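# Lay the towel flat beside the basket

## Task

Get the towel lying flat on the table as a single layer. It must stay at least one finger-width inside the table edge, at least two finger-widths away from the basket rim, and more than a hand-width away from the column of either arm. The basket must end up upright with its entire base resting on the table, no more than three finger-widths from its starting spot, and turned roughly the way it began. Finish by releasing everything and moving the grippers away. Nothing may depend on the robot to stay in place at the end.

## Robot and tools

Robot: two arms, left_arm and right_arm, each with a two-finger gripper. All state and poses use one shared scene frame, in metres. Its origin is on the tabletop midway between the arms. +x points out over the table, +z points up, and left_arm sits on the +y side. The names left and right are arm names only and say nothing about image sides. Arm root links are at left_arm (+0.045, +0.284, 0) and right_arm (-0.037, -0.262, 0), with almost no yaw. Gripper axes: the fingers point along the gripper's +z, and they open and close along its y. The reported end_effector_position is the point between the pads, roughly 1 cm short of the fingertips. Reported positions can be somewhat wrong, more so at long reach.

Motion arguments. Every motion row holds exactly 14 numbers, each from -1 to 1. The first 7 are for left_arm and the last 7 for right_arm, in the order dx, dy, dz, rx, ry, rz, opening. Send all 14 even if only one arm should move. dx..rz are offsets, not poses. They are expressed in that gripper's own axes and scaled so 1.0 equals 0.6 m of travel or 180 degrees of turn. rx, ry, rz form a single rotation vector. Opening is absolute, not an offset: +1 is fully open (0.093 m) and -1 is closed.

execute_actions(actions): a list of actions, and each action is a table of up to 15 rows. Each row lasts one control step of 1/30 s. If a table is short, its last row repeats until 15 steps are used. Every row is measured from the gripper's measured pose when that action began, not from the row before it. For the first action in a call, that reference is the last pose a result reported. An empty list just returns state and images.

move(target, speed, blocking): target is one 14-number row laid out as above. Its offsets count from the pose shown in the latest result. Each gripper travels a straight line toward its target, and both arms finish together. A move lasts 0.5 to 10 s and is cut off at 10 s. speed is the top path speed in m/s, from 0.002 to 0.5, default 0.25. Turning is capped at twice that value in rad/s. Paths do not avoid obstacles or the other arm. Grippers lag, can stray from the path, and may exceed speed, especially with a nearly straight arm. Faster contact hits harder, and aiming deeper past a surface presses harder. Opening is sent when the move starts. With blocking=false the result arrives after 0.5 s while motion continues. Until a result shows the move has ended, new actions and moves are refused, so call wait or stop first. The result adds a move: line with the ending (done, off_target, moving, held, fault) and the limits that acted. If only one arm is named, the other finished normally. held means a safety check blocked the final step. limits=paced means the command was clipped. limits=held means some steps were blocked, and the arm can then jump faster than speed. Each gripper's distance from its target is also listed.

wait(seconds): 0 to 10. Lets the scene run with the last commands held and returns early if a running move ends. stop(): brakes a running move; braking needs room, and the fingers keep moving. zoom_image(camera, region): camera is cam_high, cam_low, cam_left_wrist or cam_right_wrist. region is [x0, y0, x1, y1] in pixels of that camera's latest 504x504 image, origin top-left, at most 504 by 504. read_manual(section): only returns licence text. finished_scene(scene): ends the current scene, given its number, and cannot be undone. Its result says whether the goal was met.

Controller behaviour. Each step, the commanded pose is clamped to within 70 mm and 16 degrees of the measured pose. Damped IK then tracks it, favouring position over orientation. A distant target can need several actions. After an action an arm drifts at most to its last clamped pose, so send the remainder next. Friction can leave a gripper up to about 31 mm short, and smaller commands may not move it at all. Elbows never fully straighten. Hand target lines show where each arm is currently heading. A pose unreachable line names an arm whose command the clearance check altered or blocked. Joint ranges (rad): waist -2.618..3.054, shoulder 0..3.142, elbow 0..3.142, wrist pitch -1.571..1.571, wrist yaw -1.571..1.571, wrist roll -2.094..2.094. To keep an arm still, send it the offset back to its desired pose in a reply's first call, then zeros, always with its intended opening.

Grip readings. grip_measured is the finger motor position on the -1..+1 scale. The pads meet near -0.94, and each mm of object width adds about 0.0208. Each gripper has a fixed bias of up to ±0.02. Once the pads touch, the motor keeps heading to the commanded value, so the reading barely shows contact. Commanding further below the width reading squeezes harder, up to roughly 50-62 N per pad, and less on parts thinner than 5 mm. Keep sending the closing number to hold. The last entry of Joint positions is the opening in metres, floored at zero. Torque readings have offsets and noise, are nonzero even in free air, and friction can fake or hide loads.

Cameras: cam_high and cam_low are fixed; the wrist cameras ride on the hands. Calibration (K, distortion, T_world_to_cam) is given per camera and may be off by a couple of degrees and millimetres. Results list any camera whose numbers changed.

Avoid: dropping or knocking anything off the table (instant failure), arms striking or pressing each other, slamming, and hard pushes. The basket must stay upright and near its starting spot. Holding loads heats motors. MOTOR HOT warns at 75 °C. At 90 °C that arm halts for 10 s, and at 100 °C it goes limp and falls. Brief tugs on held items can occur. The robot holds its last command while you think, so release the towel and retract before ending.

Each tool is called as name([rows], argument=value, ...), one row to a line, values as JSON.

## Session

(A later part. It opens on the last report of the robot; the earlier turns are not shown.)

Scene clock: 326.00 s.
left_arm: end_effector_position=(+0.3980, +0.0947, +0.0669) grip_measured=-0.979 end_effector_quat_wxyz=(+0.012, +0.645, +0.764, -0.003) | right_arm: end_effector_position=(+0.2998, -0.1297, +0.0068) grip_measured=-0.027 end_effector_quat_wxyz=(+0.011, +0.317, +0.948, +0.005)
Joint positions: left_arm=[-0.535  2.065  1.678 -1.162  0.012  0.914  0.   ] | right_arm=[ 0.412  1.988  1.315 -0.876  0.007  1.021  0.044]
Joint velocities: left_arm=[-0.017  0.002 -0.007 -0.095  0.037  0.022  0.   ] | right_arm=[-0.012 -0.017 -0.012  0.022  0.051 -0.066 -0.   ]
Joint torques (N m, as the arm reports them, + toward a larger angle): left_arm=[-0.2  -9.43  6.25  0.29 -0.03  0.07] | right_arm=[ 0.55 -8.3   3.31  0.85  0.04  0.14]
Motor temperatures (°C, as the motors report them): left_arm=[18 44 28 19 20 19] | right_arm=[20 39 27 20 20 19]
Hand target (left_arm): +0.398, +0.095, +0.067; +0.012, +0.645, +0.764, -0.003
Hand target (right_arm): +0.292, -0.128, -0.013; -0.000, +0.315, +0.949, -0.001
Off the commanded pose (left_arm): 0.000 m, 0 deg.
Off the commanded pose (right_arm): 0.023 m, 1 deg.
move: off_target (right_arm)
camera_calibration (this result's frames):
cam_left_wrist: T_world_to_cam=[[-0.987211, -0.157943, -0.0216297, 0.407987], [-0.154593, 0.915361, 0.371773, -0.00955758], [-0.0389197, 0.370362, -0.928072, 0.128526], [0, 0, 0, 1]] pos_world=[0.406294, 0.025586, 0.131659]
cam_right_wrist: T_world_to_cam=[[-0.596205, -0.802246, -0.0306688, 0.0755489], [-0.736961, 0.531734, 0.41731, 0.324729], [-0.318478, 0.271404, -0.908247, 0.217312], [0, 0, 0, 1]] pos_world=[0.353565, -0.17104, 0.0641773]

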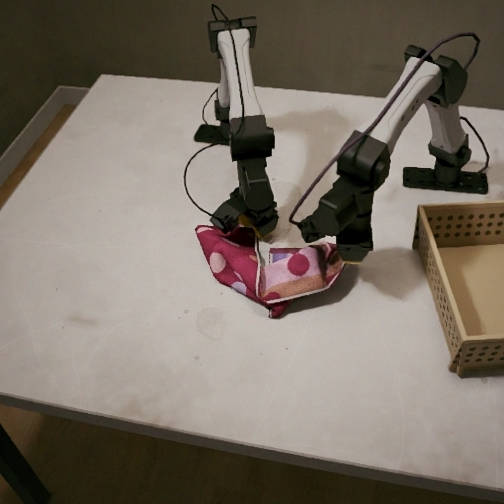

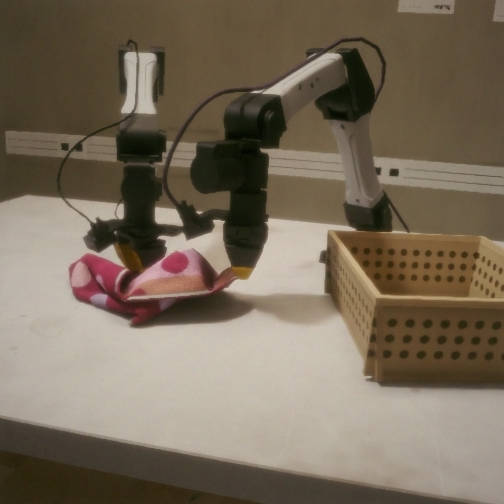

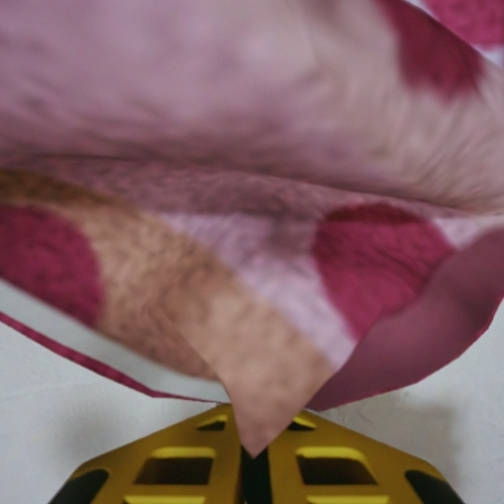

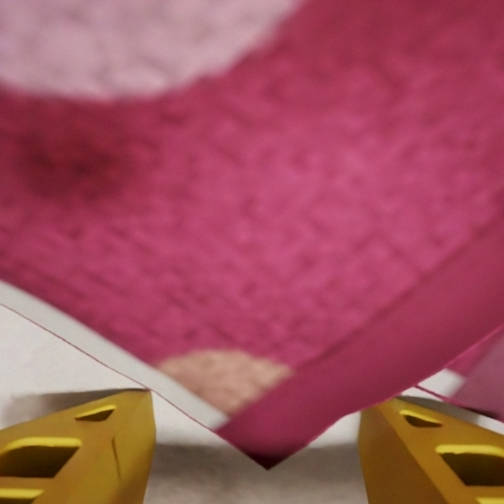

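execute_actions([
  [[0,0,0,0,0,0,-1,0.005,-0.005,0.033,0.005,0.005,0,-0.1],[0,0,0,0,0,0,-1,0.005,-0.005,0.033,0.005,0.005,0,-0.17],[0,0,0,0,0,0,-1,0.005,-0.005,0.033,0.005,0.005,0,-0.24],[0,0,0,0,0,0,-1,0.005,-0.005,0.033,0.005,0.005,0,-0.31],[0,0,0,0,0,0,-1,0.005,-0.005,0.033,0.005,0.005,0,-0.38],[0,0,0,0,0,0,-1,0.005,-0.005,0.033,0.005,0.005,0,-0.45],[0,0,0,0,0,0,-1,0.005,-0.005,0.033,0.005,0.005,0,-0.52],[0,0,0,0,0,0,-1,0.005,-0.005,0.033,0.005,0.005,0,-0.59],[0,0,0,0,0,0,-1,0.005,-0.005,0.033,0.005,0.005,0,-0.66],[0,0,0,0,0,0,-1,0.005,-0.005,0.033,0.005,0.005,0,-0.73],[0,0,0,0,0,0,-1,0.005,-0.005,0.033,0.005,0.005,0,-0.8],[0,0,0,0,0,0,-1,0.005,-0.005,0.033,0.005,0.005,0,-0.87],[0,0,0,0,0,0,-1,0.005,-0.005,0.033,0.005,0.005,0,-0.94],[0,0,0,0,0,0,-1,0.005,-0.005,0.033,0.005,0.005,0,-1]],
  [[0,0,0,0,0,0,-1,0,0,0,0,0,0,-1]],
])

move(target=[0, 0, 0, 0, 0, 0, -1, 0, 0, -0.11, 0, 0, 0, -1], speed=0.08)

Scene clock: 341.07 s.
left_arm: end_effector_position=(+0.3980, +0.0947, +0.0669) grip_measured=-0.979 end_effector_quat_wxyz=(+0.012, +0.645, +0.764, -0.003) | right_arm: end_effector_position=(+0.3011, -0.1297, +0.0068) grip_measured=-0.968 end_effector_quat_wxyz=(+0.014, +0.317, +0.948, +0.005)
Joint positions: left_arm=[-0.535  2.065  1.678 -1.162  0.012  0.914  0.   ] | right_arm=[ 0.412  1.988  1.315 -0.871  0.009  1.021  0.   ]
Joint velocities: left_arm=[-0.007 -0.012 -0.012 -0.007  0.007 -0.037  0.   ] | right_arm=[-0.007 -0.002  0.007 -0.022  0.007  0.007  0.   ]
Joint torques (N m, as the arm reports them, + toward a larger angle): left_arm=[-0.18 -9.53  6.31  0.28 -0.05  0.04] | right_arm=[ -0.06 -11.04   6.77   0.43   0.09   0.08]
Motor temperatures (°C, as the motors report them): left_arm=[18 45 28 19 20 19] | right_arm=[20 38 26 21 20 19]
Hand target (left_arm): +0.398, +0.095, +0.067; +0.012, +0.645, +0.764, -0.003
Hand target (right_arm): +0.301, -0.130, +0.007; +0.014, +0.317, +0.948, +0.005
Off the commanded pose (left_arm): 0.000 m, 0 deg.
Off the commanded pose (right_arm): 0.000 m, 0 deg.
camera_calibration (this result's frames):
cam_left_wrist: T_world_to_cam=[[-0.987211, -0.157943, -0.0216297, 0.407987], [-0.154593, 0.915361, 0.371773, -0.00955758], [-0.0389197, 0.370362, -0.928072, 0.128526], [0, 0, 0, 1]] pos_world=[0.406294, 0.025586, 0.131659]
cam_right_wrist: T_world_to_cam=[[-0.596079, -0.802227, -0.0334755, 0.0763176], [-0.739247, 0.532057, 0.412831, 0.326409], [-0.313374, 0.270827, -0.910192, 0.216146], [0, 0, 0, 1]] pos_world=[0.354523, -0.170982, 0.0645378]

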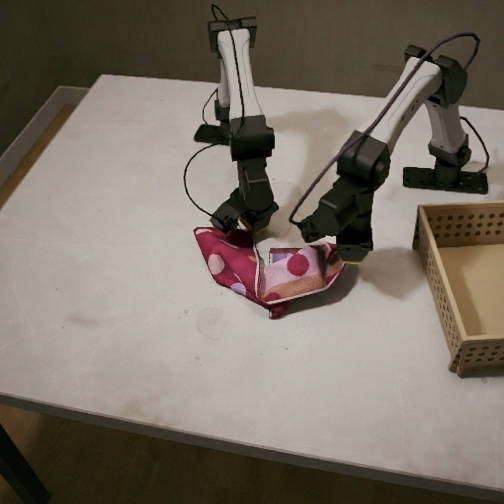

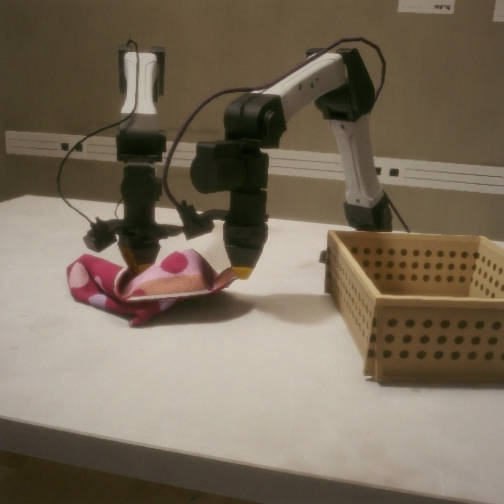

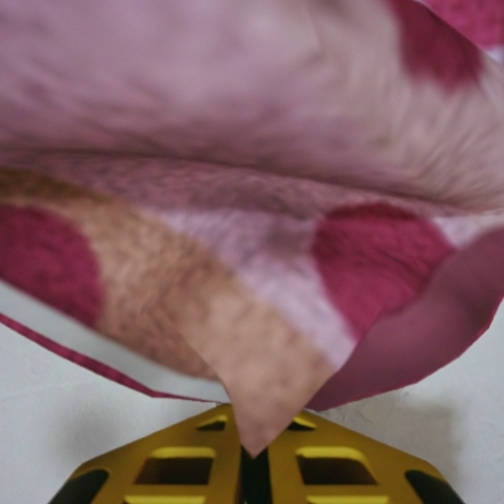

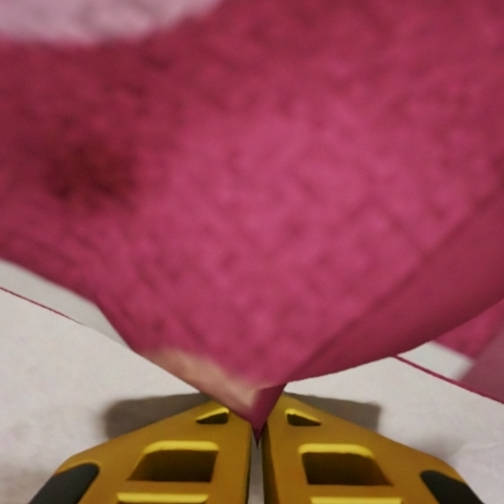

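Scene clock: 342.40 s.
left_arm: end_effector_position=(+0.3980, +0.0947, +0.0669) grip_measured=-0.979 end_effector_quat_wxyz=(+0.012, +0.645, +0.764, -0.003) | right_arm: end_effector_position=(+0.2993, -0.1304, +0.0636) grip_measured=-0.968 end_effector_quat_wxyz=(+0.010, +0.317, +0.948, +0.002)
Joint positions: left_arm=[-0.535  2.065  1.678 -1.162  0.012  0.914  0.   ] | right_arm=[ 0.412  1.92   1.457 -1.09   0.009  1.021  0.   ]
Joint velocities: left_arm=[-0.002  0.007  0.007 -0.022  0.051 -0.11   0.   ] | right_arm=[ 0.007  0.012 -0.017  0.007  0.007  0.066  0.   ]
Joint torques (N m, as the arm reports them, + toward a larger angle): left_arm=[-0.23 -9.5   6.23  0.32 -0.05  0.01] | right_arm=[  0.08 -11.73   8.76   0.24   0.11   0.08]
Motor temperatures (°C, as the motors report them): left_arm=[18 45 28 19 20 19] | right_arm=[20 38 26 21 20 19]
Hand target (left_arm): +0.398, +0.095, +0.067; +0.012, +0.645, +0.764, -0.003
Hand target (right_arm): +0.300, -0.129, +0.072; +0.014, +0.317, +0.948, +0.005
Off the commanded pose (left_arm): 0.000 m, 0 deg.
Off the commanded pose (right_arm): 0.009 m, 1 deg.
move: done
camera_calibration (this result's frames):
cam_left_wrist: T_world_to_cam=[[-0.987211, -0.157943, -0.0216297, 0.407987], [-0.154593, 0.915361, 0.371773, -0.00955758], [-0.0389197, 0.370362, -0.928072, 0.128526], [0, 0, 0, 1]] pos_world=[0.406294, 0.025586, 0.131659]
cam_right_wrist: T_world_to_cam=[[-0.596331, -0.802327, -0.0256976, 0.0761588], [-0.735713, 0.533455, 0.417315, 0.300858], [-0.321115, 0.267764, -0.908398, 0.269279], [0, 0, 0, 1]] pos_world=[0.353231, -0.171493, 0.121017]

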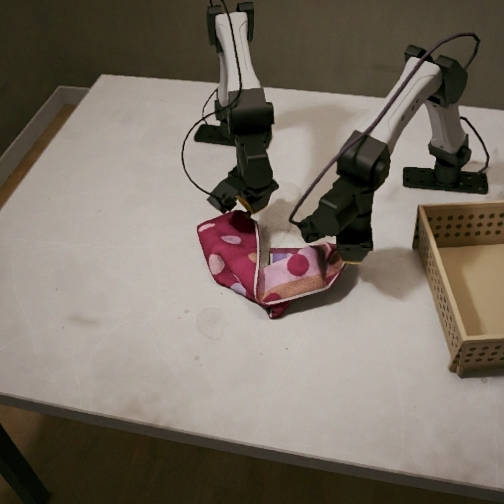

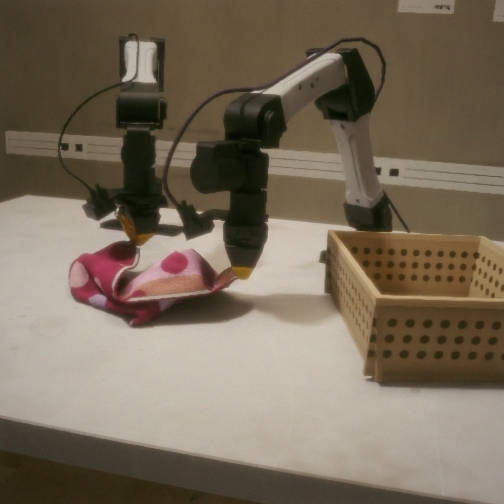

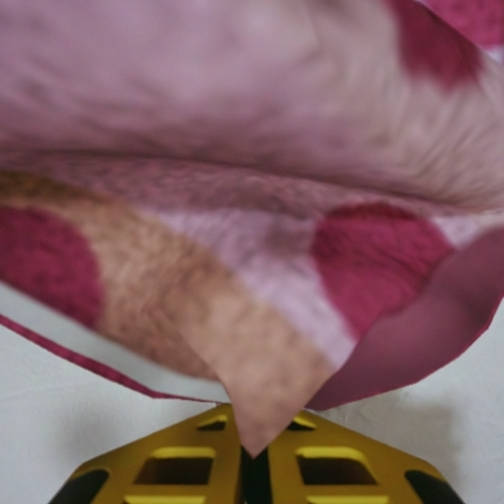

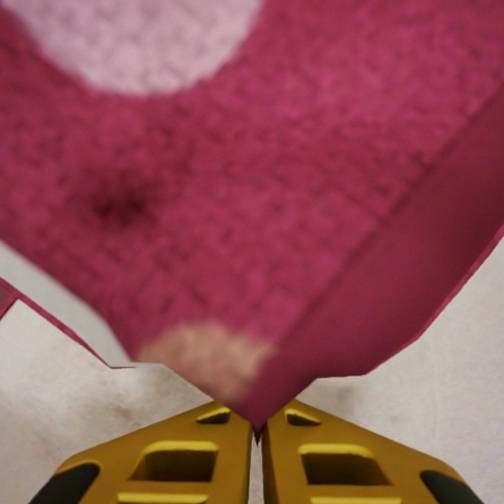

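move(target=[0.052, -0.055, -0.222, 0, 0, 0, -1, -0.1245, -0.052, -0.227, 0, 0, -0.54, -1], speed=0.2)

Scene clock: 403.87 s.
left_arm: end_effector_position=(+0.3578, +0.1181, +0.1895) grip_measured=-0.979 end_effector_quat_wxyz=(+0.019, +0.648, +0.761, -0.002) | right_arm: end_effector_position=(+0.3424, -0.1965, +0.1904) grip_measured=-0.968 end_effector_quat_wxyz=(+0.043, -0.500, +0.865, -0.021)
Joint positions: left_arm=[-0.53   1.886  1.915 -1.564  0.012  0.927  0.   ] | right_arm=[ 0.21   1.961  2.019 -1.533  0.009 -0.875  0.   ]
Joint velocities: left_arm=[ 0.017 -0.002 -0.007 -0.081  0.066 -0.007  0.   ] | right_arm=[-0.002  0.002  0.002 -0.022  0.022 -0.095  0.   ]
Joint torques (N m, as the arm reports them, + toward a larger angle): left_arm=[ 0.53 -9.14  7.23  0.12 -0.06  0.02] | right_arm=[ -0.73 -12.08   8.89   0.4   -0.06  -0.01]
Motor temperatures (°C, as the motors report them): left_arm=[18 46 29 18 20 19] | right_arm=[20 43 30 20 20 19]
Hand target (left_arm): +0.357, +0.123, +0.198; +0.025, +0.645, +0.764, -0.000
Hand target (right_arm): +0.340, -0.199, +0.200; +0.050, -0.501, +0.864, -0.021
Off the commanded pose (left_arm): 0.011 m, 1 deg.
Off the commanded pose (right_arm): 0.012 m, 4 deg.
joint sent to its limit (left arm) — the command would take joint 4 (wrist pitch) past its lower limit, so that joint was sent only as far as its limit.
joint sent to its limit (right arm) — the command would take joint 4 (wrist pitch) past its lower limit, so that joint was sent only as far as its limit.
move: off_target (left_arm, right_arm)
camera_calibration (this result's frames):
cam_left_wrist: T_world_to_cam=[[-0.988036, -0.150587, -0.0332841, 0.376339], [-0.152306, 0.91886, 0.364005, -0.0824715], [-0.024231, 0.364719, -0.930802, 0.228119], [0, 0, 0, 1]] pos_world=[0.364803, 0.0492523, 0.25488]
cam_right_wrist: T_world_to_cam=[[0.866686, -0.494671, 0.0644589, -0.405616], [-0.479157, -0.789538, 0.383456, -0.0265017], [-0.138792, -0.363222, -0.921307, 0.232039], [0, 0, 0, 1]] pos_world=[0.371049, -0.137289, 0.250087]

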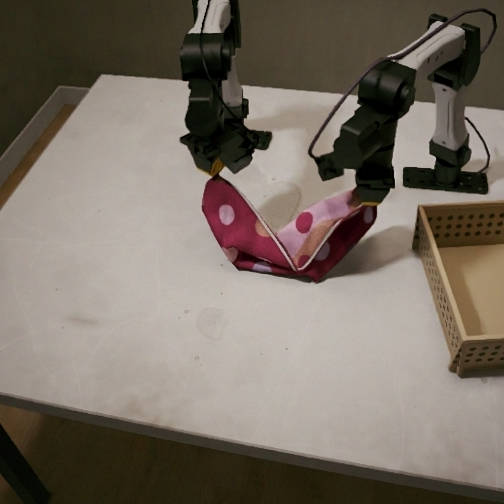

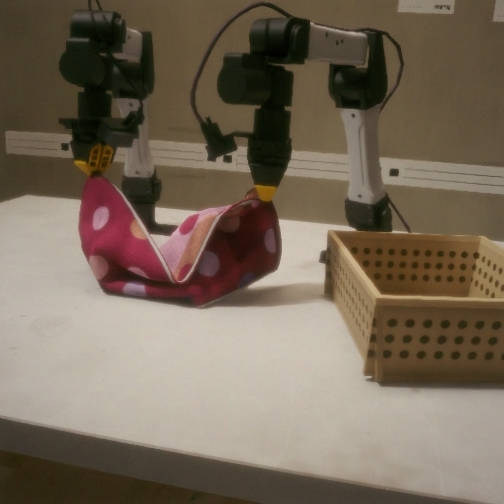

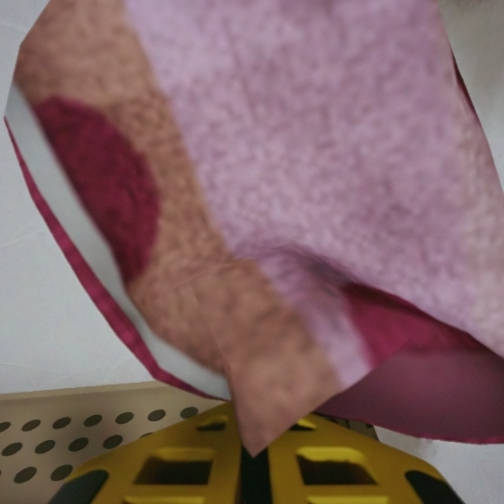

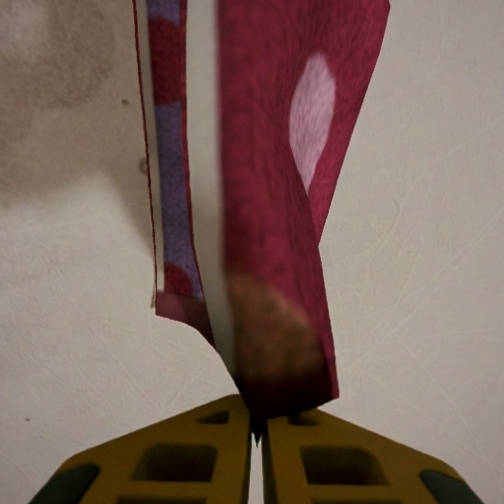

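move(target=[-0.013, -0.1445, -0.22, -0.123, -0.138, 0, -1, 0.198, 0.001, -0.228, 0.153, -0.065, 0, -1], speed=0.12)

Scene clock: 434.77 s.
left_arm: end_effector_position=(+0.2692, +0.1021, +0.3188) grip_measured=-0.979 end_effector_quat_wxyz=(+0.296, +0.620, +0.727, -0.002) | right_arm: end_effector_position=(+0.2726, -0.3004, +0.3224) grip_measured=-0.969 end_effector_quat_wxyz=(+0.245, -0.474, +0.828, -0.170)
Joint positions: left_arm=[-0.717  1.299  1.7   -1.371  0.024  0.735  0.   ] | right_arm=[-0.105  1.381  1.772 -1.357 -0.03  -1.172  0.   ]
Joint velocities: left_arm=[ 0.007  0.002 -0.002  0.007  0.022  0.022  0.   ] | right_arm=[-0.007 -0.002 -0.012  0.007 -0.007  0.007  0.   ]
Joint torques (N m, as the arm reports them, + toward a larger angle): left_arm=[-1.16 -3.78  4.71  1.69 -0.17 -0.13] | right_arm=[-0.76 -5.74  4.64  1.68 -0.08  0.02]
Motor temperatures (°C, as the motors report them): left_arm=[18 45 29 19 20 19] | right_arm=[20 44 30 20 20 19]
Hand target (left_arm): +0.269, +0.101, +0.319; +0.304, +0.618, +0.725, +0.002
Hand target (right_arm): +0.272, -0.302, +0.321; +0.250, -0.475, +0.826, -0.172
Off the commanded pose (left_arm): 0.002 m, 1 deg.
Off the commanded pose (right_arm): 0.004 m, 1 deg.
move: done
camera_calibration (this result's frames):
cam_left_wrist: T_world_to_cam=[[-0.897662, -0.226876, -0.377796, 0.383947], [-0.215951, 0.973771, -0.0716642, 0.022019], [0.384146, 0.0172552, -0.923111, 0.275221], [0, 0, 0, 1]] pos_world=[0.243685, 0.060918, 0.400691]
cam_right_wrist: T_world_to_cam=[[0.712767, -0.488407, 0.503409, -0.50269], [-0.625835, -0.76691, 0.142052, -0.0679573], [0.31669, -0.416302, -0.852291, 0.143811], [0, 0, 0, 1]] pos_world=[0.270228, -0.237766, 0.385281]

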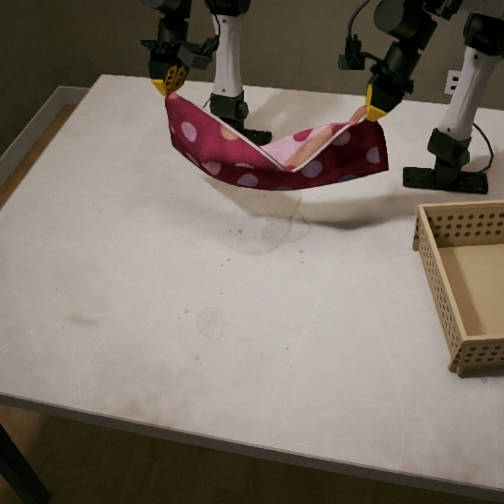

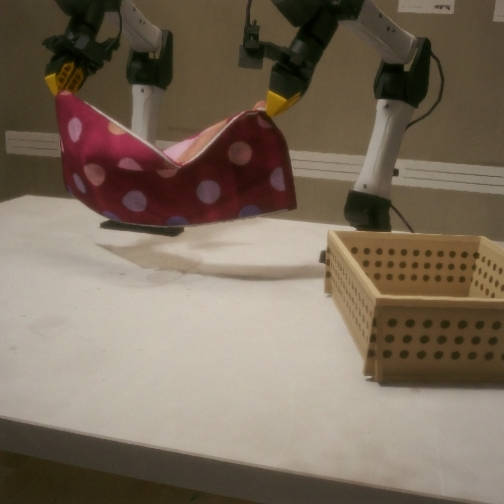

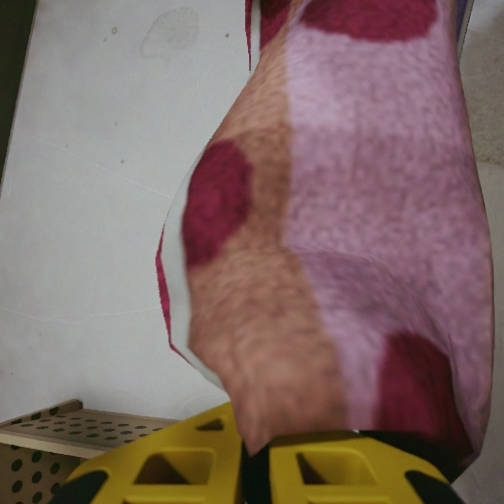

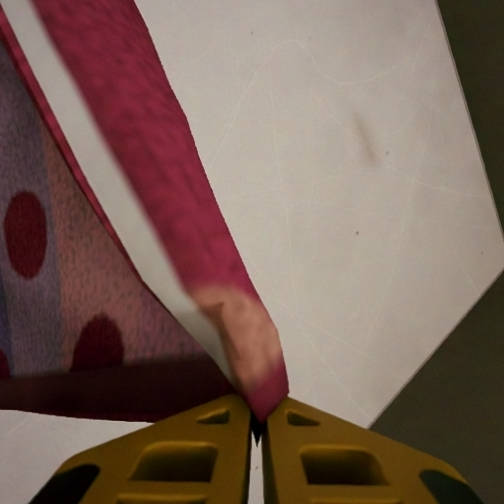

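move(target=[0.018, 0.005, -0.007, 0, 0, 0.12, -1, 0.058, -0.033, 0.003, 0, 0, -0.17, -1], speed=0.12)

Scene clock: 449.93 s.
left_arm: end_effector_position=(+0.2742, +0.1081, +0.3191) grip_measured=-0.979 end_effector_quat_wxyz=(+0.292, +0.745, +0.597, +0.055) | right_arm: end_effector_position=(+0.2694, -0.3379, +0.3185) grip_measured=-0.969 end_effector_quat_wxyz=(-0.190, +0.676, -0.675, +0.227)
Joint positions: left_arm=[-0.677  1.299  1.7   -1.369  0.046  1.146  0.   ] | right_arm=[-0.275  1.398  1.772 -1.356 -0.125 -1.844  0.   ]
Joint velocities: left_arm=[-0.002  0.002 -0.002 -0.051 -0.066 -0.037  0.   ] | right_arm=[ 0.007 -0.007 -0.002  0.007  0.007  0.007  0.   ]
Joint torques (N m, as the arm reports them, + toward a larger angle): left_arm=[ 0.78 -4.44  5.06  1.35 -0.01  0.07] | right_arm=[-0.81 -3.22  9.6   1.33 -0.13  0.03]
Motor temperatures (°C, as the motors report them): left_arm=[18 41 29 21 20 19] | right_arm=[20 40 29 23 20 19]
Hand target (left_arm): +0.270, +0.114, +0.319; +0.291, +0.745, +0.598, +0.054
Hand target (right_arm): +0.273, -0.341, +0.323; -0.191, +0.676, -0.674, +0.229
Off the commanded pose (left_arm): 0.008 m, 0 deg.
Off the commanded pose (right_arm): 0.006 m, 0 deg.
move: done
camera_calibration (this result's frames):
cam_left_wrist: T_world_to_cam=[[-0.850376, 0.121061, -0.51206, 0.382172], [0.0929972, 0.992432, 0.08019, -0.117865], [0.517892, 0.0205715, -0.855198, 0.214732], [0, 0, 0, 1]] pos_world=[0.224742, 0.0662895, 0.388785]
cam_right_wrist: T_world_to_cam=[[0.834688, 0.0198138, 0.550366, -0.392861], [-0.248575, -0.878209, 0.408606, -0.322281], [0.491433, -0.477866, -0.728106, 0.018505], [0, 0, 0, 1]] pos_world=[0.238711, -0.266403, 0.361377]

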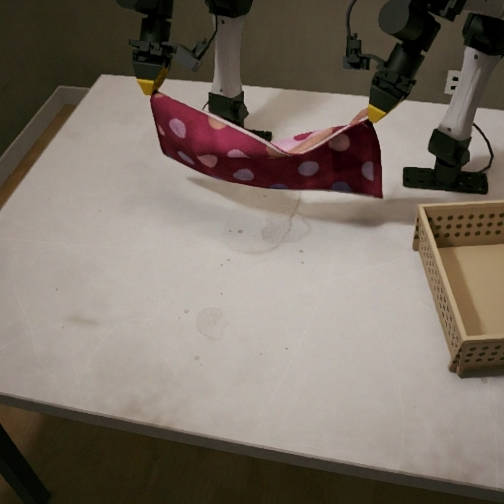

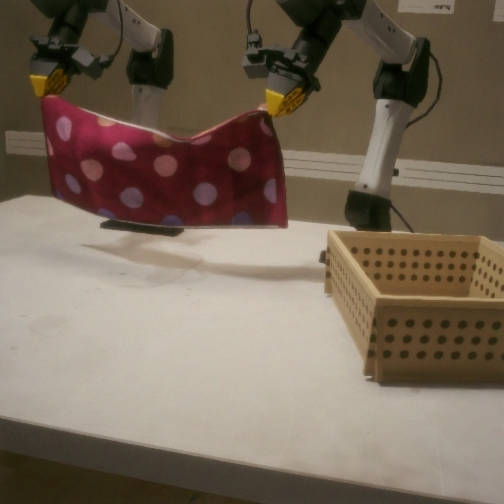

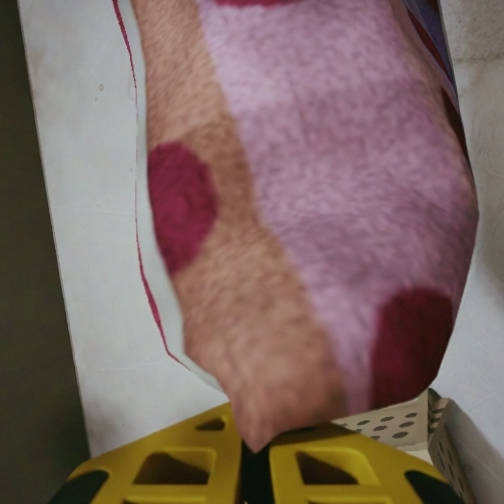

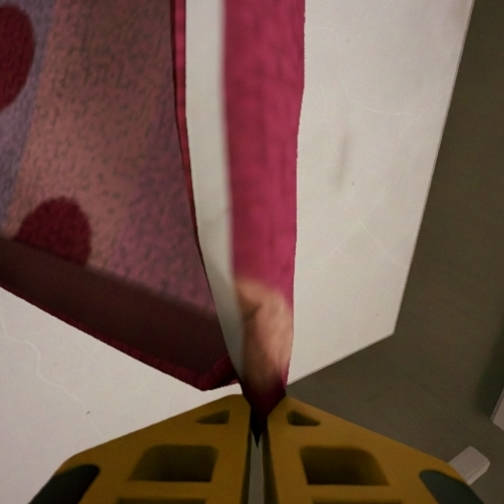

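move(target=[0.062, -0.042, 0.106, 0, 0, 0, -1, 0.0115, 0.042, 0.124, 0, 0, 0, -1], speed=0.08)

Scene clock: 476.07 s.
left_arm: end_effector_position=(+0.2908, +0.1193, +0.2411) grip_measured=-0.979 end_effector_quat_wxyz=(+0.279, +0.749, +0.599, +0.050) | right_arm: end_effector_position=(+0.2911, -0.3469, +0.2411) grip_measured=-0.969 end_effector_quat_wxyz=(-0.184, +0.678, -0.678, +0.217)
Joint positions: left_arm=[-0.584  1.214  1.314 -1.104  0.097  1.226  0.   ] | right_arm=[-0.283  1.371  1.422 -1.058 -0.129 -1.851  0.   ]
Joint velocities: left_arm=[-0.002 -0.007  0.017  0.051  0.051 -0.022  0.   ] | right_arm=[-0.007 -0.007 -0.007 -0.022 -0.022 -0.037  0.   ]
Joint torques (N m, as the arm reports them, + toward a larger angle): left_arm=[ 0.73 -4.45  5.71  1.56  0.02  0.07] | right_arm=[-0.8  -7.36  5.92  1.56 -0.12  0.04]
Motor temperatures (°C, as the motors report them): left_arm=[18 38 28 22 20 19] | right_arm=[20 36 31 23 20 19]
Hand target (left_arm): +0.291, +0.121, +0.245; +0.292, +0.745, +0.597, +0.055
Hand target (right_arm): +0.289, -0.349, +0.243; -0.189, +0.676, -0.676, +0.227
Off the commanded pose (left_arm): 0.004 m, 2 deg.
Off the commanded pose (right_arm): 0.003 m, 1 deg.
move: done
camera_calibration (this result's frames):
cam_left_wrist: T_world_to_cam=[[-0.86228, 0.131486, -0.489065, 0.351701], [0.0972975, 0.990729, 0.0948118, -0.128808], [0.496997, 0.0341696, -0.867079, 0.146581], [0, 0, 0, 1]] pos_world=[0.242947, 0.0763615, 0.311314]
cam_right_wrist: T_world_to_cam=[[0.847226, 0.016597, 0.530974, -0.368201], [-0.238549, -0.881185, 0.408175, -0.297053], [0.474661, -0.472479, -0.742604, -0.0426049], [0, 0, 0, 1]] pos_world=[0.26131, -0.275777, 0.285116]

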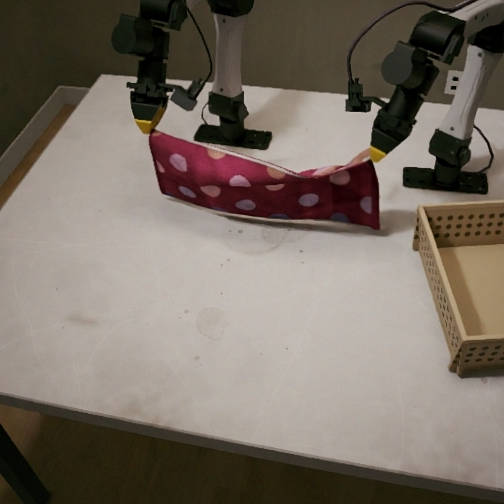

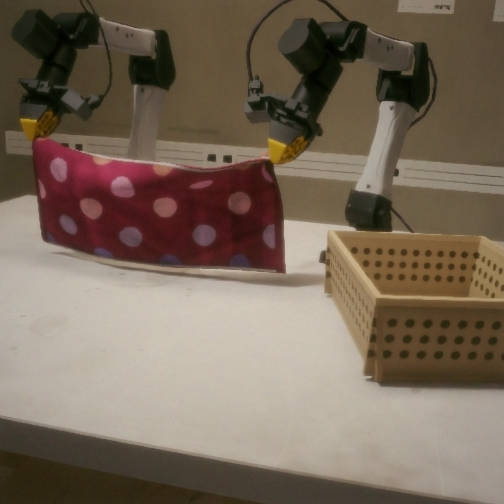

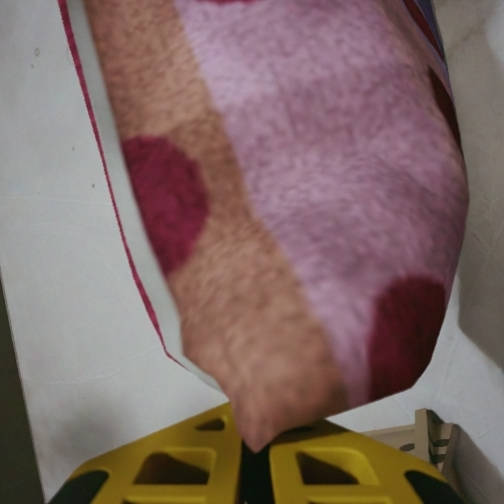

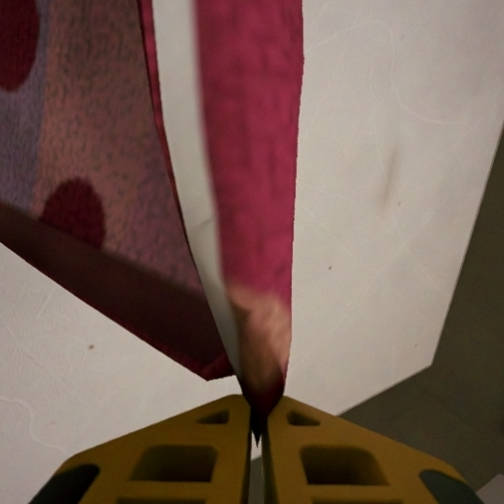

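move(target=[0.099, 0.124, 0.199, 0, 0, 0, -1, -0.004, -0.109, 0.23, 0, 0, 0, -1], speed=0.1)

Scene clock: 497.23 s.
left_arm: end_effector_position=(+0.4126, +0.1217, +0.1580) grip_measured=-0.979 end_effector_quat_wxyz=(+0.268, +0.751, +0.602, +0.045) | right_arm: end_effector_position=(+0.4099, -0.3475, +0.1568) grip_measured=-0.969 end_effector_quat_wxyz=(-0.181, +0.681, -0.680, +0.204)
Joint positions: left_arm=[-0.379  1.61   1.324 -0.77   0.203  1.405  0.   ] | right_arm=[-0.186  1.787  1.516 -0.752 -0.085 -1.77   0.   ]
Joint velocities: left_arm=[ 0.002  0.002 -0.022  0.066 -0.022 -0.051  0.   ] | right_arm=[-0.017  0.022 -0.007  0.007 -0.022  0.007  0.   ]
Joint torques (N m, as the arm reports them, + toward a larger angle): left_arm=[ 0.84 -5.71  8.26  1.49  0.09  0.06] | right_arm=[ 0.44 -9.19 10.18  1.51  0.06  0.15]
Motor temperatures (°C, as the motors report them): left_arm=[18 36 28 23 20 19] | right_arm=[20 36 30 25 20 19]
Hand target (left_arm): +0.422, +0.122, +0.162; +0.279, +0.749, +0.599, +0.051
Hand target (right_arm): +0.419, -0.348, +0.160; -0.184, +0.678, -0.678, +0.216
Off the commanded pose (left_arm): 0.009 m, 1 deg.
Off the commanded pose (right_arm): 0.012 m, 2 deg.
move: off_target (right_arm)
camera_calibration (this result's frames):
cam_left_wrist: T_world_to_cam=[[-0.872561, 0.13736, -0.468796, 0.416077], [0.100442, 0.989596, 0.103006, -0.137703], [0.478068, 0.0427917, -0.87728, 0.022276], [0, 0, 0, 1]] pos_world=[0.366234, 0.0781652, 0.228782]
cam_right_wrist: T_world_to_cam=[[0.859417, 0.0150078, 0.511056, -0.426587], [-0.224307, -0.887169, 0.403259, -0.241992], [0.459445, -0.461201, -0.759081, -0.149116], [0, 0, 0, 1]] pos_world=[0.380846, -0.277058, 0.202404]

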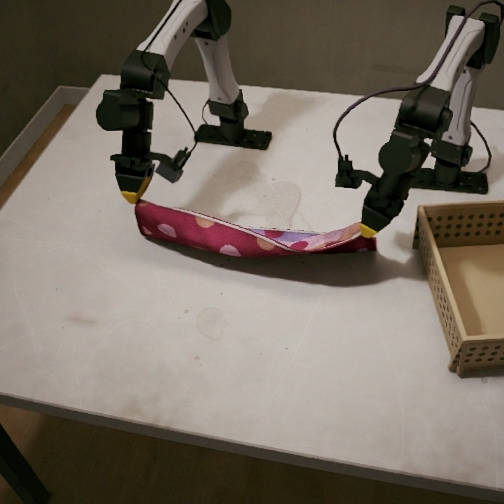

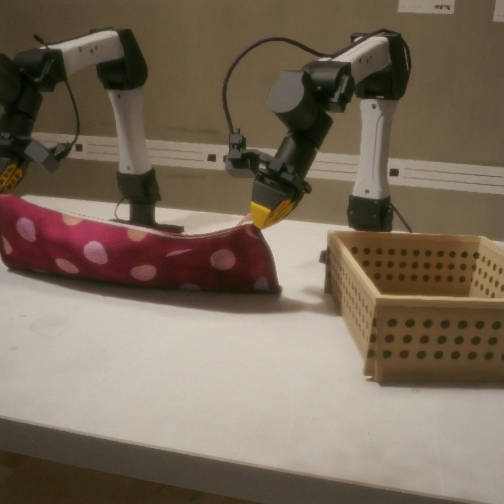

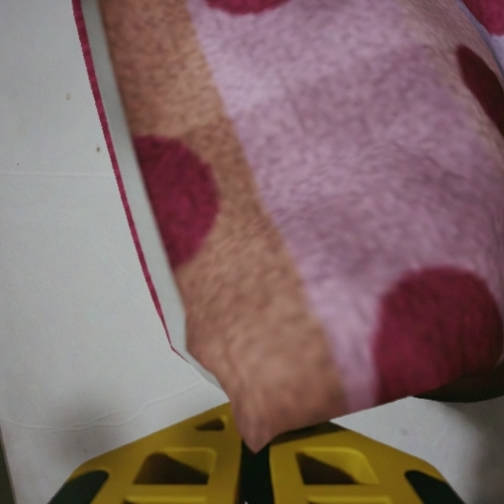

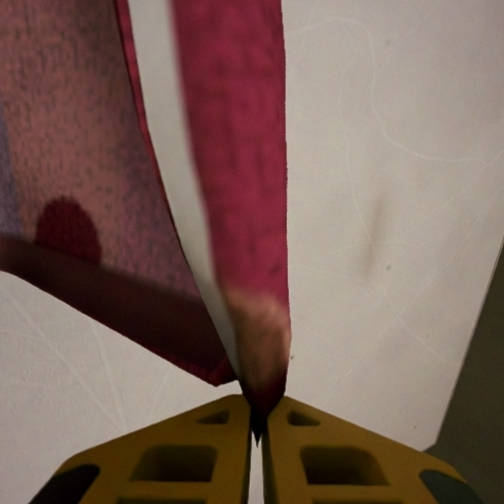

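move(target=[0.115, 0.095, 0.261, 0, 0, 0, -1, 0, -0.1115, 0.2645, 0, 0, 0, -1], speed=0.1)

Scene clock: 519.03 s.
left_arm: end_effector_position=(+0.5349, +0.1228, +0.0320) grip_measured=-0.979 end_effector_quat_wxyz=(+0.258, +0.752, +0.605, +0.040) | right_arm: end_effector_position=(+0.5481, -0.3546, +0.0620) grip_measured=-0.969 end_effector_quat_wxyz=(-0.186, +0.680, -0.678, +0.209)
Joint positions: left_arm=[-0.287  2.171  1.575 -0.502  0.244  1.489  0.   ] | right_arm=[-0.14   2.386  2.034 -0.656 -0.063 -1.731  0.   ]
Joint velocities: left_arm=[-0.032  0.007 -0.007 -0.007 -0.007  0.051  0.   ] | right_arm=[ 0.012 -0.007 -0.002 -0.022  0.066  0.037  0.   ]
Joint torques (N m, as the arm reports them, + toward a larger angle): left_arm=[ 0.37 -9.88  7.94  1.37  0.13  0.09] | right_arm=[  0.55 -14.6   10.11   1.25   0.02   0.18]
Motor temperatures (°C, as the motors report them): left_arm=[18 36 31 23 20 19] | right_arm=[20 38 32 25 20 19]
Hand target (left_arm): +0.544, +0.124, +0.033; +0.268, +0.751, +0.602, +0.045
Hand target (right_arm): +0.550, -0.351, +0.057; -0.181, +0.681, -0.680, +0.205
Off the commanded pose (left_arm): 0.008 m, 1 deg.
Off the commanded pose (right_arm): 0.006 m, 1 deg.
move: done
camera_calibration (this result's frames):
cam_left_wrist: T_world_to_cam=[[-0.88289, 0.140943, -0.447928, 0.467997], [0.101907, 0.988669, 0.110225, -0.138915], [0.458388, 0.0516696, -0.887249, -0.137057], [0, 0, 0, 1]] pos_world=[0.490172, 0.0784619, 0.103337]
cam_right_wrist: T_world_to_cam=[[0.852147, 0.0161892, 0.523052, -0.493174], [-0.229044, -0.887157, 0.400613, -0.176307], [0.470515, -0.461183, -0.75228, -0.29431], [0, 0, 0, 1]] pos_world=[0.518352, -0.284159, 0.107182]

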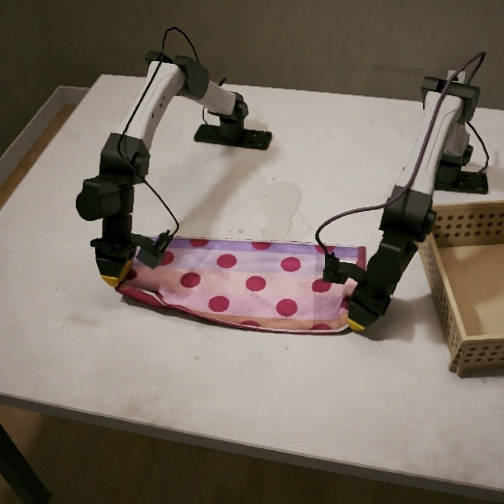

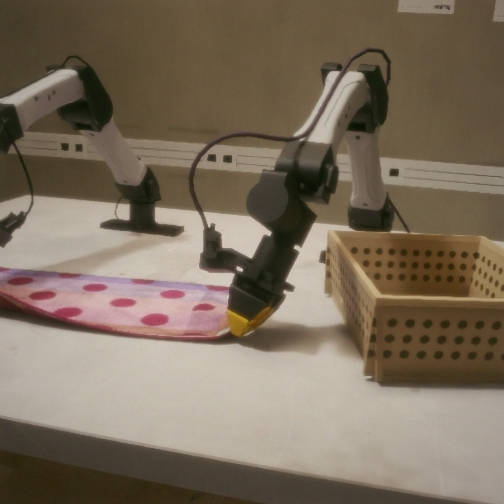

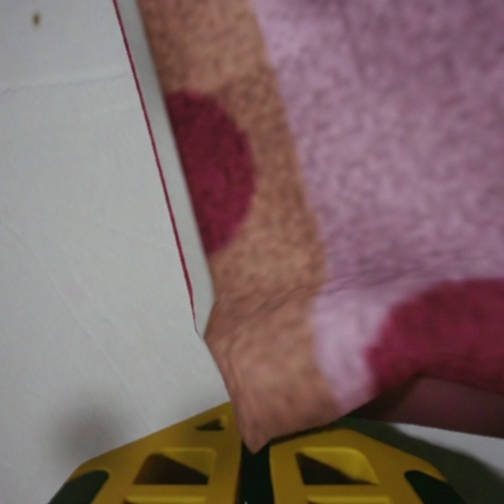

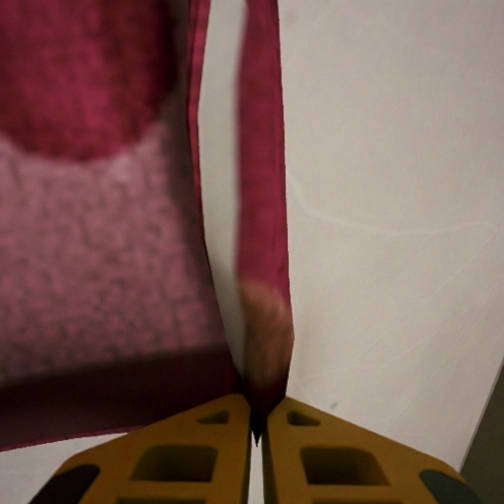

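execute_actions([
  [[0,0,0,0,0,0,-0.8,0,0,0,0,0,0,-0.8],[0,0,0,0,0,0,-0.6,0,0,0,0,0,0,-0.6],[0,0,0,0,0,0,-0.4,0,0,0,0,0,0,-0.4],[0,0,0,0,0,0,-0.2,0,0,0,0,0,0,-0.2],[0,0,0,0,0,0,0,0,0,0,0,0,0,0],[0,0,0,0,0,0,0.2,0,0,0,0,0,0,0.2]],
])

move(target=[0.03, 0, -0.2, 0, 0, 0, 0.2, 0.03, 0, -0.2, 0, 0, 0, 0.2], speed=0.15)

Scene clock: 530.27 s.
left_arm: end_effector_position=(+0.5350, +0.1227, +0.0321) grip_measured=+0.198 end_effector_quat_wxyz=(+0.258, +0.753, +0.604, +0.040) | right_arm: end_effector_position=(+0.5481, -0.3546, +0.0620) grip_measured=+0.198 end_effector_quat_wxyz=(-0.186, +0.680, -0.678, +0.209)
Joint positions: left_arm=[-0.287  2.171  1.575 -0.501  0.244  1.489  0.055] | right_arm=[-0.14   2.386  2.034 -0.656 -0.063 -1.731  0.055]
Joint velocities: left_arm=[ 0.012 -0.002  0.002 -0.095  0.037 -0.037  0.   ] | right_arm=[-0.007 -0.007 -0.017 -0.007  0.022  0.022  0.   ]
Joint torques (N m, as the arm reports them, + toward a larger angle): left_arm=[ -0.2  -10.96   6.81   1.12   0.08   0.04] | right_arm=[ -0.09 -16.19   8.35   1.36  -0.04   0.1 ]
Motor temperatures (°C, as the motors report them): left_arm=[18 39 31 23 20 19] | right_arm=[20 42 32 25 20 19]
Hand target (left_arm): +0.535, +0.123, +0.032; +0.258, +0.753, +0.605, +0.040
Hand target (right_arm): +0.548, -0.355, +0.062; -0.186, +0.680, -0.678, +0.209
Off the commanded pose (left_arm): 0.000 m, 0 deg.
Off the commanded pose (right_arm): 0.000 m, 0 deg.
camera_calibration (this result's frames):
cam_left_wrist: T_world_to_cam=[[-0.882454, 0.141216, -0.448702, 0.467935], [0.102137, 0.988639, 0.110275, -0.139023], [0.459177, 0.0514837, -0.886852, -0.137466], [0, 0, 0, 1]] pos_world=[0.490251, 0.0784412, 0.103382]
cam_right_wrist: T_world_to_cam=[[0.852147, 0.0161892, 0.523052, -0.493174], [-0.229044, -0.887157, 0.400613, -0.176307], [0.470515, -0.461183, -0.75228, -0.29431], [0, 0, 0, 1]] pos_world=[0.518352, -0.284159, 0.107182]

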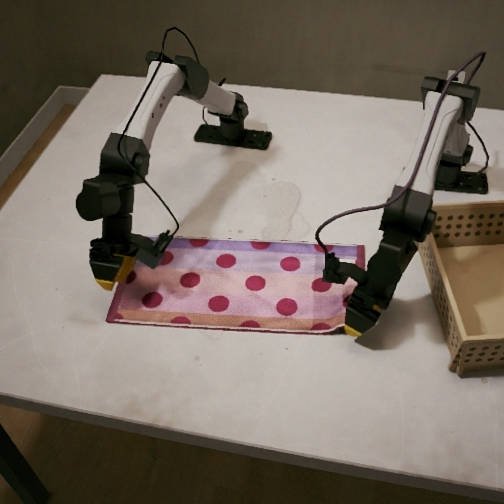

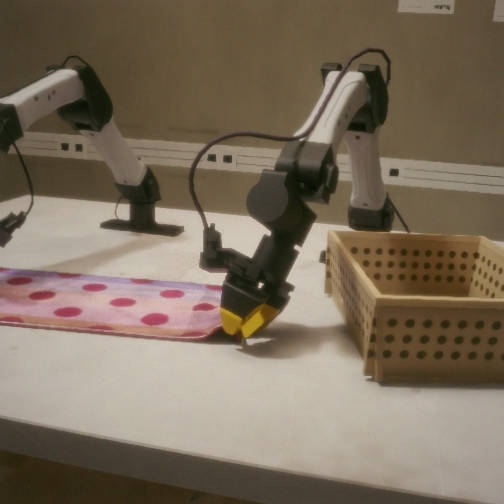

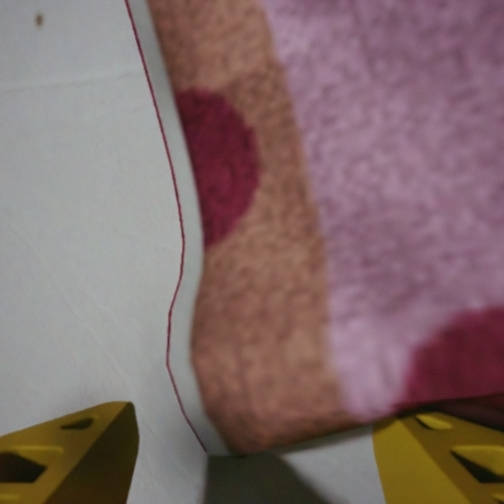

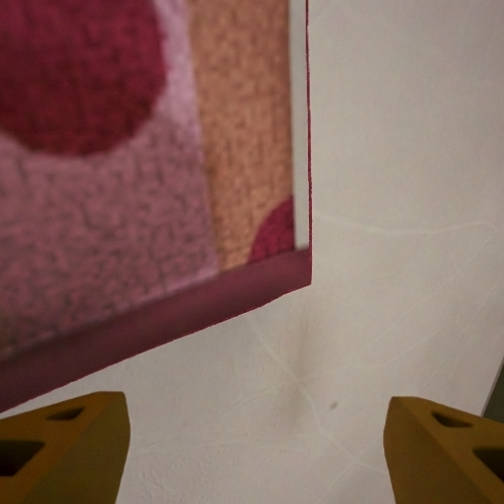

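Scene clock: 531.67 s.
left_arm: end_effector_position=(+0.4967, +0.1780, +0.1259) grip_measured=+0.198 end_effector_quat_wxyz=(+0.257, +0.752, +0.605, +0.042) | right_arm: end_effector_position=(+0.4944, -0.3688, +0.1734) grip_measured=+0.198 end_effector_quat_wxyz=(-0.195, +0.675, -0.674, +0.227)
Joint positions: left_arm=[-0.174  1.911  1.575 -0.787  0.289  1.592  0.055] | right_arm=[-0.191  2.106  1.993 -0.856 -0.087 -1.771  0.055]
Joint velocities: left_arm=[0.012 0.022 0.007 0.051 0.095 0.037 0.   ] | right_arm=[-0.007 -0.002 -0.002 -0.066  0.007  0.007 -0.001]
Joint torques (N m, as the arm reports them, + toward a larger angle): left_arm=[ 0.41 -9.69  7.43  0.92  0.15  0.1 ] | right_arm=[ -0.61 -14.24   6.26   1.25  -0.12   0.04]
Motor temperatures (°C, as the motors report them): left_arm=[18 39 31 23 20 19] | right_arm=[20 43 32 25 20 19]
Hand target (left_arm): +0.494, +0.180, +0.131; +0.258, +0.753, +0.604, +0.041
Hand target (right_arm): +0.485, -0.369, +0.164; -0.186, +0.680, -0.678, +0.209
Off the commanded pose (left_arm): 0.006 m, 0 deg.
Off the commanded pose (right_arm): 0.014 m, 2 deg.
move: off_target (right_arm)
camera_calibration (this result's frames):
cam_left_wrist: T_world_to_cam=[[-0.8822, 0.140066, -0.44956, 0.468599], [0.0988399, 0.988548, 0.114034, -0.198925], [0.460384, 0.0561665, -0.885941, -0.041021], [0, 0, 0, 1]] pos_world=[0.451945, 0.133316, 0.197005]
cam_right_wrist: T_world_to_cam=[[0.83074, 0.0188224, 0.556342, -0.499602], [-0.248412, -0.881859, 0.400769, -0.234317], [0.498159, -0.471137, -0.72792, -0.213367], [0, 0, 0, 1]] pos_world=[0.463123, -0.297756, 0.216542]

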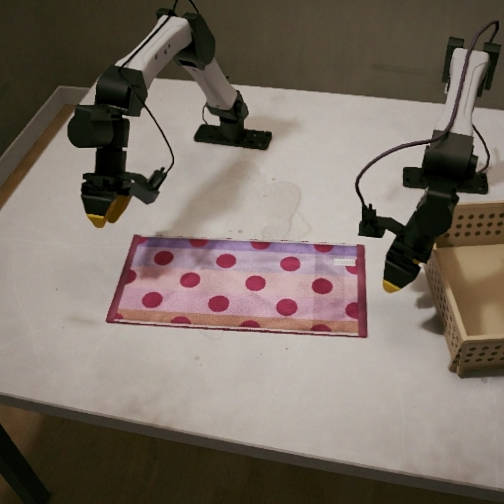

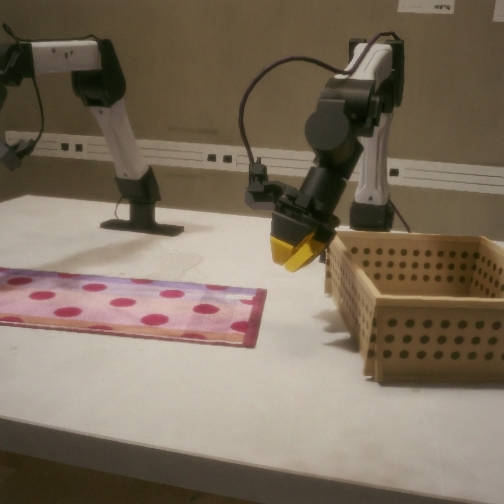

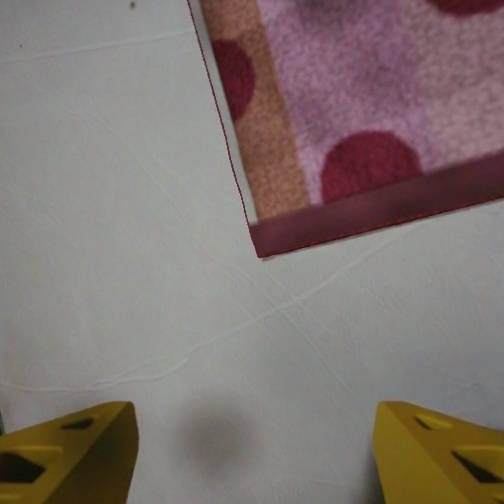

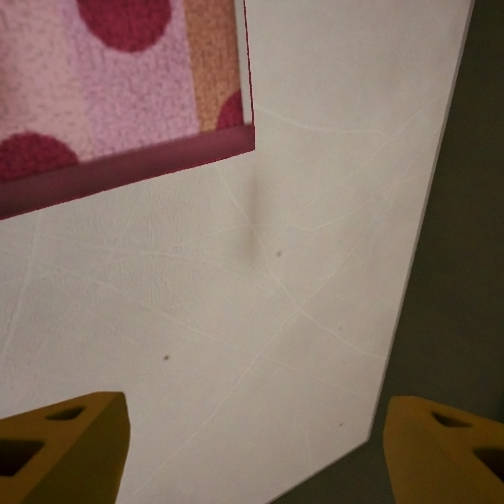

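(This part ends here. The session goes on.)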